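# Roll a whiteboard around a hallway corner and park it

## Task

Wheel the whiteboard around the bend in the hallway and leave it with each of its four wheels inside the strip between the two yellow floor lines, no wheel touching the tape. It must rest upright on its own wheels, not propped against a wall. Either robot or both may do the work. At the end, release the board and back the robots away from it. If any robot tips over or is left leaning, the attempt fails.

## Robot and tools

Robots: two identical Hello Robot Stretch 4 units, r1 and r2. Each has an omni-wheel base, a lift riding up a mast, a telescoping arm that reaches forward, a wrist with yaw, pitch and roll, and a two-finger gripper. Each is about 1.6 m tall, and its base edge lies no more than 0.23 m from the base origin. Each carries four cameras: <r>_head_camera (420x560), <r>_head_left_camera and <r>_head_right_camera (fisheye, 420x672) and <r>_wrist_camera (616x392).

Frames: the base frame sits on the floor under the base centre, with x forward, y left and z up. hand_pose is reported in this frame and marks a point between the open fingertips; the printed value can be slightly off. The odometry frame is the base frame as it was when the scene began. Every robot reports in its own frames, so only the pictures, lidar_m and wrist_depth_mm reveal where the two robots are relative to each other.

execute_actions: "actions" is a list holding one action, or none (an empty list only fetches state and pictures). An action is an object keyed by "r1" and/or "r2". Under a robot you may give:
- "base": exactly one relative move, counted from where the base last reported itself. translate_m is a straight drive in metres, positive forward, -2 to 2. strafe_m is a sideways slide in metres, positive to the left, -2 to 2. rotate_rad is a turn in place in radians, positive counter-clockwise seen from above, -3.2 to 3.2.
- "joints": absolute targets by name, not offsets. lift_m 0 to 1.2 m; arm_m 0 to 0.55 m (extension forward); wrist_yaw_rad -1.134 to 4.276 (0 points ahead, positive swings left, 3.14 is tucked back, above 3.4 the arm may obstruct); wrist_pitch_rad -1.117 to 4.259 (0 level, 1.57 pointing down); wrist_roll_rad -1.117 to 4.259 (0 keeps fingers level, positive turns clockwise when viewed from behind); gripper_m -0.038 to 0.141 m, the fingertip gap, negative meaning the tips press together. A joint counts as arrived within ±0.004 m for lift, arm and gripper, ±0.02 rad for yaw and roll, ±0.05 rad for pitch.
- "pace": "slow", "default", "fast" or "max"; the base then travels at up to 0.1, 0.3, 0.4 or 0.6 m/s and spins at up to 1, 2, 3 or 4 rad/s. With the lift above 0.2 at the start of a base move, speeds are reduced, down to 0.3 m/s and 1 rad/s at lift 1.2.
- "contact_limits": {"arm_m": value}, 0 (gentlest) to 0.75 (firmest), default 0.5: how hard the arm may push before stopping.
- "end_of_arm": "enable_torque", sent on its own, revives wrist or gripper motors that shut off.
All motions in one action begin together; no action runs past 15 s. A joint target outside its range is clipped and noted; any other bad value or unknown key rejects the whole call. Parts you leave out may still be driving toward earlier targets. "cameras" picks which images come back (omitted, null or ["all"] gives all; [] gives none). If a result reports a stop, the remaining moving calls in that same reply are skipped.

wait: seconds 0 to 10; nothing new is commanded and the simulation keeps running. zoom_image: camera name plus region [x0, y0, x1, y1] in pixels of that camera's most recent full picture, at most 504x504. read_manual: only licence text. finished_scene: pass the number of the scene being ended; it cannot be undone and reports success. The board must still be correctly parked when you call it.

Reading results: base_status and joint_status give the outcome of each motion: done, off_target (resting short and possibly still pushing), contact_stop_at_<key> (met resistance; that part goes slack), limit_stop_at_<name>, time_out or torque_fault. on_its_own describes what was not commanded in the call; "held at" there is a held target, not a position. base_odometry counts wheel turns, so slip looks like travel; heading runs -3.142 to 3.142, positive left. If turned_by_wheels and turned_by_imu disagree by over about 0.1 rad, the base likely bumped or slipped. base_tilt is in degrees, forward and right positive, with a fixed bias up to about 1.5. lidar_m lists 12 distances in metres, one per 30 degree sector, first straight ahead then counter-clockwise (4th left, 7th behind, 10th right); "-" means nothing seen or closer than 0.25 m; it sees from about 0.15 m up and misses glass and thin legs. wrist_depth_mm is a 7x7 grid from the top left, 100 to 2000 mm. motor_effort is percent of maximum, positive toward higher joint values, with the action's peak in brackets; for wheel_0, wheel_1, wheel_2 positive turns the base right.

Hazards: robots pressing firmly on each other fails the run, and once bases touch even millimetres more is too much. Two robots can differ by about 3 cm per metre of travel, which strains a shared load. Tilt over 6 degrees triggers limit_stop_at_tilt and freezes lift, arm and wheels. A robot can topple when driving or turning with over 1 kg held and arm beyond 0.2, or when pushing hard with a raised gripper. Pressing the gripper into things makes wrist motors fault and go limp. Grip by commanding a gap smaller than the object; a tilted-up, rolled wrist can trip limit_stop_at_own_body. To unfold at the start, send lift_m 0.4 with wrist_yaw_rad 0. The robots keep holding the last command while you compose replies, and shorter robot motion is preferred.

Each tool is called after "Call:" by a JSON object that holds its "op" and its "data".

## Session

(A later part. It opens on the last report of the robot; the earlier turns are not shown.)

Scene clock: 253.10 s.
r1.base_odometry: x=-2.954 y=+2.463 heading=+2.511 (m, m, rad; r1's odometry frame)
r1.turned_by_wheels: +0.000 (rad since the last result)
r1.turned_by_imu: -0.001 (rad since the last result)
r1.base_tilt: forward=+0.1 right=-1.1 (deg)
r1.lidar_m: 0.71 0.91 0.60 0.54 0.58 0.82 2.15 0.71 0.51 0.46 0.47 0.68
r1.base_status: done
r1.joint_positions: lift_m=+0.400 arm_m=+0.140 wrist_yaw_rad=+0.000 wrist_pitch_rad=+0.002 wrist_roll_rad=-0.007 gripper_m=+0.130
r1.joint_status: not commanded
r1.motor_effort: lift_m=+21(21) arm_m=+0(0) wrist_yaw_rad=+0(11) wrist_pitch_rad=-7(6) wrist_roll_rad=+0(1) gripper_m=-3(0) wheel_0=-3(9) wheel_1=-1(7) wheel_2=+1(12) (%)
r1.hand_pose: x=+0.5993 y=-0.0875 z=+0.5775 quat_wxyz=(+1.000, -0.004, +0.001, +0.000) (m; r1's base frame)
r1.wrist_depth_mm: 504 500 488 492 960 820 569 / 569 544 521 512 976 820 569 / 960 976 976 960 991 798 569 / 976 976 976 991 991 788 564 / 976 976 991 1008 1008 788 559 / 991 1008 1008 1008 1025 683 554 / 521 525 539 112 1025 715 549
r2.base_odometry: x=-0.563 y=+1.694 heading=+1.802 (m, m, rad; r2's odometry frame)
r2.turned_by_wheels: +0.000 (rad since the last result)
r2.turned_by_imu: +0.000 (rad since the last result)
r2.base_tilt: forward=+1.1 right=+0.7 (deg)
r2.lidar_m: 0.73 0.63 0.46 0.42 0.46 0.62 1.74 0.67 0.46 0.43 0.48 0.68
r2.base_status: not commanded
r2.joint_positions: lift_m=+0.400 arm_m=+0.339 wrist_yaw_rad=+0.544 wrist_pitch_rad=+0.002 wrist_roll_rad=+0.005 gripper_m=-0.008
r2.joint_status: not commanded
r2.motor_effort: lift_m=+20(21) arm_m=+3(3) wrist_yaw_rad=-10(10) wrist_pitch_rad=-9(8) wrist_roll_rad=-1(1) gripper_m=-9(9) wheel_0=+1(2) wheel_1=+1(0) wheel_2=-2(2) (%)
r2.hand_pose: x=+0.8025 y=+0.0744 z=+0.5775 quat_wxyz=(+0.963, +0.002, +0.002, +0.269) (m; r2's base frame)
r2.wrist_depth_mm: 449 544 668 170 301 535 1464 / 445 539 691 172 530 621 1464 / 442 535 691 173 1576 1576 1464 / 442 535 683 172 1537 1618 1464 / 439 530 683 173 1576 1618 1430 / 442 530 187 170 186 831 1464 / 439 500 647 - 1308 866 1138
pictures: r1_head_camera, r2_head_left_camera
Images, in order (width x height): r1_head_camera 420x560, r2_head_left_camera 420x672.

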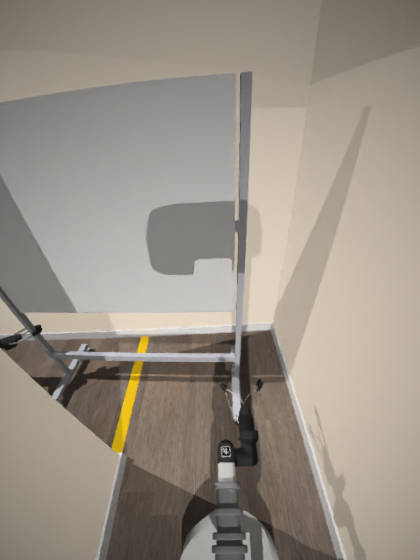

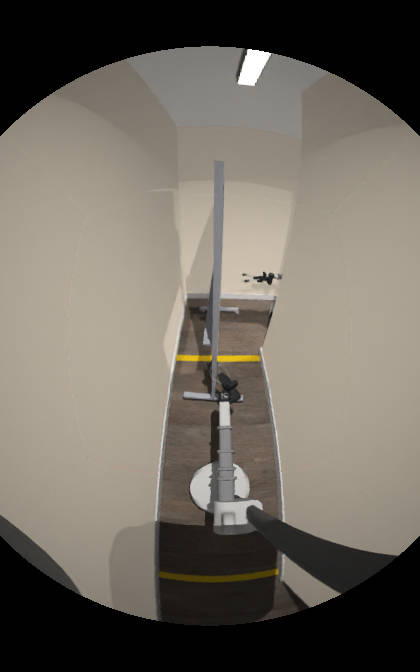

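Call:
{"op": "execute_actions", "data": {"actions": [{"r2":{"base":{"translate_m":-0.72},"pace":"slow"}}], "cameras": ["r2_head_camera"]}}

Call:
{"op": "execute_actions", "data": {"actions": [{"r2":{"base":{"translate_m":-0.5},"pace":"slow"},"r1":{"base":{"translate_m":0.3}}}], "cameras": ["r1_head_camera","r1_head_left_camera","r2_head_camera","r2_head_left_camera"]}}

Scene clock: 270.03 s.
r1.base_odometry: x=-2.954 y=+2.463 heading=+2.511 (m, m, rad; r1's odometry frame)
r1.turned_by_wheels: +0.000 (rad since the last result)
r1.turned_by_imu: +0.000 (rad since the last result)
r1.base_tilt: forward=+0.1 right=-1.0 (deg)
r1.lidar_m: 1.32 0.86 0.61 0.55 0.59 0.79 2.12 0.69 0.50 0.46 0.50 0.68
r1.base_status: not commanded
r1.joint_positions: lift_m=+0.400 arm_m=+0.140 wrist_yaw_rad=+0.000 wrist_pitch_rad=+0.002 wrist_roll_rad=-0.007 gripper_m=+0.130
r1.joint_status: not commanded
r1.motor_effort: lift_m=+21(21) arm_m=+0(0) wrist_yaw_rad=+1(0) wrist_pitch_rad=-6(6) wrist_roll_rad=+1(0) gripper_m=-1(0) wheel_0=-3(3) wheel_1=-1(1) wheel_2=+0(0) (%)
r1.hand_pose: x=+0.5993 y=-0.0875 z=+0.5775 quat_wxyz=(+1.000, -0.004, +0.001, +0.000) (m; r1's base frame)
r1.wrist_depth_mm: 946 946 946 960 960 809 569 / 946 976 976 976 976 820 569 / 960 976 976 991 991 798 564 / 976 976 991 991 991 798 559 / 976 976 991 991 991 778 559 / 991 976 1008 1008 1025 683 559 / 991 1008 1008 112 1025 715 544
r2.base_odometry: x=-0.399 y=+0.993 heading=+1.801 (m, m, rad; r2's odometry frame)
r2.turned_by_wheels: -0.001 (rad since the last result)
r2.turned_by_imu: -0.002 (rad since the last result)
r2.base_tilt: forward=+1.0 right=+0.8 (deg)
r2.lidar_m: 0.73 0.65 0.45 0.43 0.44 0.63 1.59 1.53 0.48 0.44 0.47 0.67
r2.base_status: done
r2.joint_positions: lift_m=+0.400 arm_m=+0.339 wrist_yaw_rad=+0.536 wrist_pitch_rad=+0.003 wrist_roll_rad=+0.005 gripper_m=-0.008
r2.joint_status: not commanded
r2.motor_effort: lift_m=+20(21) arm_m=+3(3) wrist_yaw_rad=+11(12) wrist_pitch_rad=-10(10) wrist_roll_rad=-1(1) gripper_m=-12(13) wheel_0=-6(8) wheel_1=-3(7) wheel_2=+1(13) (%)
r2.hand_pose: x=+0.8030 y=+0.0723 z=+0.5774 quat_wxyz=(+0.964, +0.002, +0.002, +0.265) (m; r2's base frame)
r2.wrist_depth_mm: 449 549 707 171 290 535 - / 449 549 699 172 459 627 - / 445 544 699 171 1661 - - / 442 539 691 171 1618 - - / 445 539 691 173 1661 - - / 442 535 185 170 185 831 1661 / 445 508 661 - 1308 1078 1160
pictures: r2_head_camera
Images, in order (width x height): r2_head_camera 420x560.

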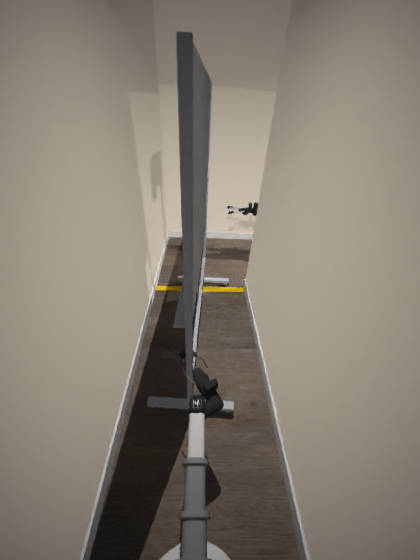

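Scene clock: 276.30 s.
r1.base_odometry: x=-3.197 y=+2.640 heading=+2.511 (m, m, rad; r1's odometry frame)
r1.turned_by_wheels: +0.000 (rad since the last result)
r1.turned_by_imu: +0.001 (rad since the last result)
r1.base_tilt: forward=+0.1 right=-1.1 (deg)
r1.lidar_m: 1.04 1.06 1.13 0.55 0.57 0.82 2.20 0.71 0.48 0.46 0.50 0.64
r1.base_status: done
r1.joint_positions: lift_m=+0.400 arm_m=+0.140 wrist_yaw_rad=+0.000 wrist_pitch_rad=+0.002 wrist_roll_rad=-0.007 gripper_m=+0.130
r1.joint_status: not commanded
r1.motor_effort: lift_m=+21(21) arm_m=+0(0) wrist_yaw_rad=+0(1) wrist_pitch_rad=-5(6) wrist_roll_rad=+1(1) gripper_m=+2(3) wheel_0=+3(7) wheel_1=+2(7) wheel_2=-1(10) (%)
r1.hand_pose: x=+0.5993 y=-0.0875 z=+0.5775 quat_wxyz=(+1.000, -0.004, +0.001, +0.000) (m; r1's base frame)
r1.wrist_depth_mm: 668 661 676 676 683 676 564 / 668 676 683 683 683 699 559 / 683 683 683 691 699 691 559 / 691 683 691 699 707 707 554 / 691 691 699 707 707 715 549 / 707 699 707 707 715 676 539 / 707 715 715 112 723 699 535
r2.base_odometry: x=-0.285 y=+0.506 heading=+1.800 (m, m, rad; r2's odometry frame)
r2.turned_by_wheels: -0.001 (rad since the last result)
r2.turned_by_imu: -0.001 (rad since the last result)
r2.base_tilt: forward=+1.0 right=+0.7 (deg)
r2.lidar_m: 0.73 0.60 0.46 0.43 0.46 0.60 1.08 1.11 1.11 0.95 0.51 0.65
r2.base_status: done
r2.joint_positions: lift_m=+0.400 arm_m=+0.339 wrist_yaw_rad=+0.537 wrist_pitch_rad=+0.003 wrist_roll_rad=+0.005 gripper_m=-0.008
r2.joint_status: not commanded
r2.motor_effort: lift_m=+21(20) arm_m=+3(3) wrist_yaw_rad=+10(11) wrist_pitch_rad=-10(9) wrist_roll_rad=+0(2) gripper_m=-13(13) wheel_0=-6(9) wheel_1=-4(10) wheel_2=+3(9) (%)
r2.hand_pose: x=+0.8030 y=+0.0724 z=+0.5774 quat_wxyz=(+0.964, +0.002, +0.002, +0.265) (m; r2's base frame)
r2.wrist_depth_mm: 449 544 707 170 293 554 - / 445 549 707 172 459 627 - / 445 539 699 172 1618 - - / 442 539 691 171 1618 - - / 442 539 691 173 1618 - - / 439 535 185 170 185 759 1661 / 442 504 661 - 1308 691 1138
pictures: r1_head_camera, r1_head_left_camera, r2_head_camera, r2_head_left_camera
Images, in order (width x height): r1_head_camera 420x560, r1_head_left_camera 420x672, r2_head_camera 420x560, r2_head_left_camera 420x672.

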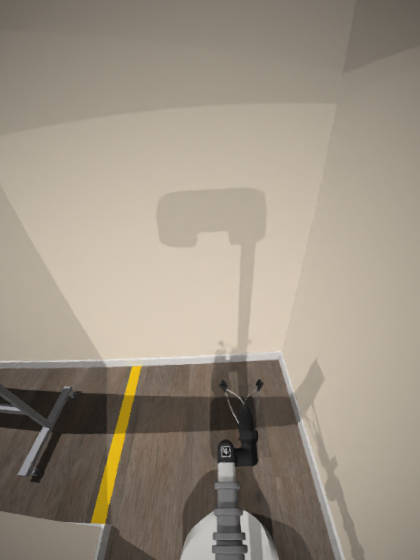

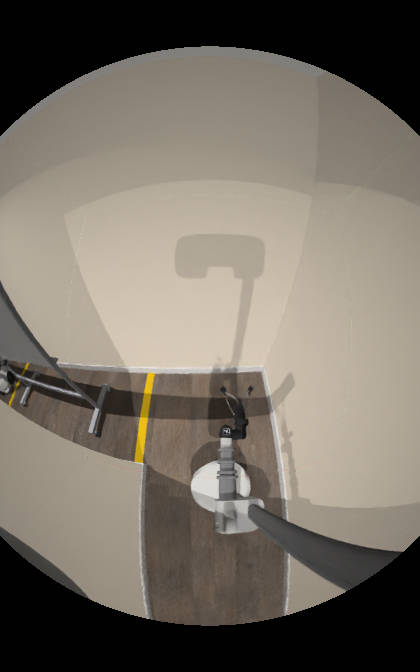

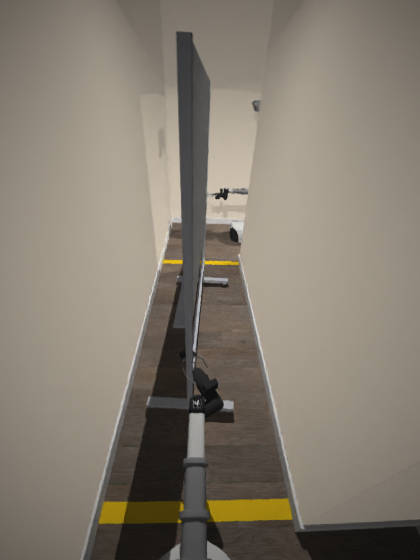

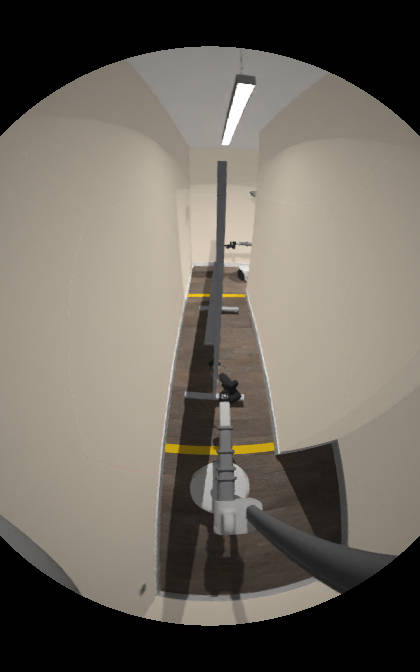

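Inside both lines. Release, retract.

Call:
{"op": "execute_actions", "data": {"actions": [{"r2":{"joints":{"gripper_m":0.13}}}], "cameras": []}}

Call:
{"op": "execute_actions", "data": {"actions": [{"r2":{"joints":{"arm_m":0.0}}}], "cameras": ["r2_head_camera","r1_head_left_camera"]}}

Scene clock: 283.57 s.
r1.base_odometry: x=-3.197 y=+2.640 heading=+2.511 (m, m, rad; r1's odometry frame)
r1.turned_by_wheels: +0.000 (rad since the last result)
r1.turned_by_imu: +0.000 (rad since the last result)
r1.base_tilt: forward=+0.2 right=-1.0 (deg)
r1.lidar_m: 1.02 1.08 1.18 0.57 0.58 0.83 2.20 0.71 0.50 0.45 0.48 0.66
r1.base_status: not commanded
r1.joint_positions: lift_m=+0.400 arm_m=+0.140 wrist_yaw_rad=+0.000 wrist_pitch_rad=+0.002 wrist_roll_rad=-0.007 gripper_m=+0.130
r1.joint_status: not commanded
r1.motor_effort: lift_m=+21(21) arm_m=+0(0) wrist_yaw_rad=+2(1) wrist_pitch_rad=-7(7) wrist_roll_rad=+1(0) gripper_m=-3(3) wheel_0=+3(4) wheel_1=+2(1) wheel_2=-1(1) (%)
r1.hand_pose: x=+0.5993 y=-0.0875 z=+0.5775 quat_wxyz=(+1.000, -0.004, +0.001, +0.000) (m; r1's base frame)
r1.wrist_depth_mm: 668 668 676 676 683 699 559 / 668 668 683 691 691 691 559 / 676 683 691 699 699 707 559 / 683 691 691 699 707 707 554 / 691 691 699 699 707 707 549 / 699 699 707 707 715 676 544 / 707 707 715 113 732 707 539
r2.base_odometry: x=-0.285 y=+0.506 heading=+1.801 (m, m, rad; r2's odometry frame)
r2.turned_by_wheels: +0.000 (rad since the last result)
r2.turned_by_imu: +0.000 (rad since the last result)
r2.base_tilt: forward=+1.0 right=+0.8 (deg)
r2.lidar_m: 0.74 0.63 0.43 0.40 0.45 0.62 1.07 1.12 1.10 0.94 0.52 0.67
r2.base_status: not commanded
r2.joint_positions: lift_m=+0.400 arm_m=+0.339 wrist_yaw_rad=+0.540 wrist_pitch_rad=+0.003 wrist_roll_rad=+0.005 gripper_m=+0.130
r2.joint_status: all done
r2.motor_effort: lift_m=+20(21) arm_m=+3(3) wrist_yaw_rad=+1(13) wrist_pitch_rad=-9(10) wrist_roll_rad=-1(2) gripper_m=+2(9) wheel_0=-2(6) wheel_1=-1(4) wheel_2=+0(3) (%)
r2.hand_pose: x=+0.8028 y=+0.0733 z=+0.5774 quat_wxyz=(+0.964, +0.002, +0.002, +0.267) (m; r2's base frame)
r2.wrist_depth_mm: 449 544 707 172 297 544 - / 445 544 699 174 530 627 - / 442 535 691 176 1618 - - / 439 539 683 177 1576 - - / 442 521 683 176 1537 - - / 439 517 634 169 1366 878 1661 / 442 521 647 - 1308 1078 1160
pictures: none
No camera images: the call's "cameras" was empty. Leave "cameras" out to get every camera's image.

Scene clock: 285.70 s.
r1.base_odometry: x=-3.197 y=+2.640 heading=+2.511 (m, m, rad; r1's odometry frame)
r1.turned_by_wheels: +0.000 (rad since the last result)
r1.turned_by_imu: +0.000 (rad since the last result)
r1.base_tilt: forward=+0.2 right=-1.0 (deg)
r1.lidar_m: 1.04 1.08 1.16 0.57 0.59 0.81 2.20 0.69 0.49 0.45 0.48 0.67
r1.base_status: not commanded
r1.joint_positions: lift_m=+0.400 arm_m=+0.140 wrist_yaw_rad=+0.000 wrist_pitch_rad=+0.002 wrist_roll_rad=-0.007 gripper_m=+0.130
r1.joint_status: not commanded
r1.motor_effort: lift_m=+21(21) arm_m=+0(0) wrist_yaw_rad=-1(2) wrist_pitch_rad=-6(5) wrist_roll_rad=+1(0) gripper_m=+1(2) wheel_0=+3(3) wheel_1=+2(2) wheel_2=-1(1) (%)
r1.hand_pose: x=+0.5993 y=-0.0875 z=+0.5775 quat_wxyz=(+1.000, -0.004, +0.001, +0.000) (m; r1's base frame)
r1.wrist_depth_mm: 654 668 676 683 683 691 564 / 668 676 676 683 691 699 559 / 676 683 691 691 699 707 559 / 683 691 699 699 699 707 554 / 691 691 699 707 715 715 544 / 699 699 699 715 723 668 544 / 707 715 707 112 723 699 535
r2.base_odometry: x=-0.285 y=+0.506 heading=+1.801 (m, m, rad; r2's odometry frame)
r2.turned_by_wheels: +0.000 (rad since the last result)
r2.turned_by_imu: +0.000 (rad since the last result)
r2.base_tilt: forward=+1.1 right=+0.8 (deg)
r2.lidar_m: 0.72 0.62 0.45 0.42 0.45 0.63 1.07 1.11 1.09 0.94 0.50 0.66
r2.base_status: not commanded
r2.joint_positions: lift_m=+0.400 arm_m=+0.002 wrist_yaw_rad=+0.540 wrist_pitch_rad=+0.002 wrist_roll_rad=+0.005 gripper_m=+0.130
r2.joint_status: all done
r2.motor_effort: lift_m=+20(20) arm_m=-9(9) wrist_yaw_rad=+0(1) wrist_pitch_rad=-8(9) wrist_roll_rad=-1(2) gripper_m=-2(1) wheel_0=-2(2) wheel_1=-1(1) wheel_2=+0(0) (%)
r2.hand_pose: x=+0.4649 y=+0.0733 z=+0.5775 quat_wxyz=(+0.964, +0.002, +0.002, +0.267) (m; r2's base frame)
r2.wrist_depth_mm: 445 544 699 960 1499 661 - / 442 539 691 976 1366 647 - / 445 539 691 946 1499 946 - / 442 535 691 960 1618 - - / 439 517 683 946 1537 1078 - / 439 517 627 809 1397 469 1576 / 439 517 654 - 1308 521 1229
pictures: r1_head_left_camera, r2_head_camera
Images, in order (width x height): r1_head_left_camera 420x672, r2_head_camera 420x560.

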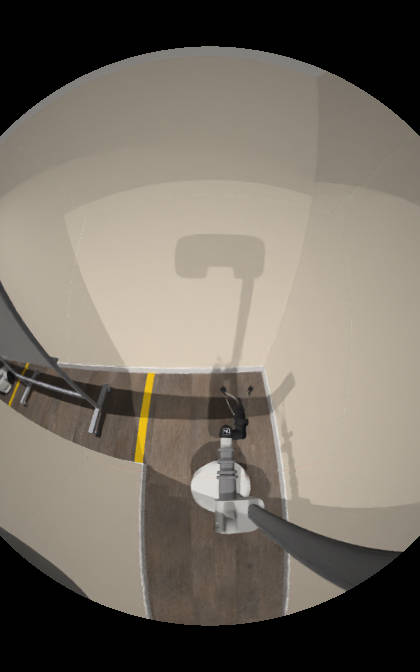

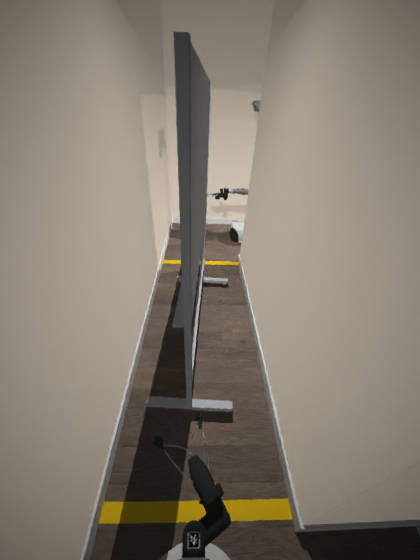

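Call:
{"op": "finished_scene", "data": {"scene": 2}}

The scene is finished: the task was done.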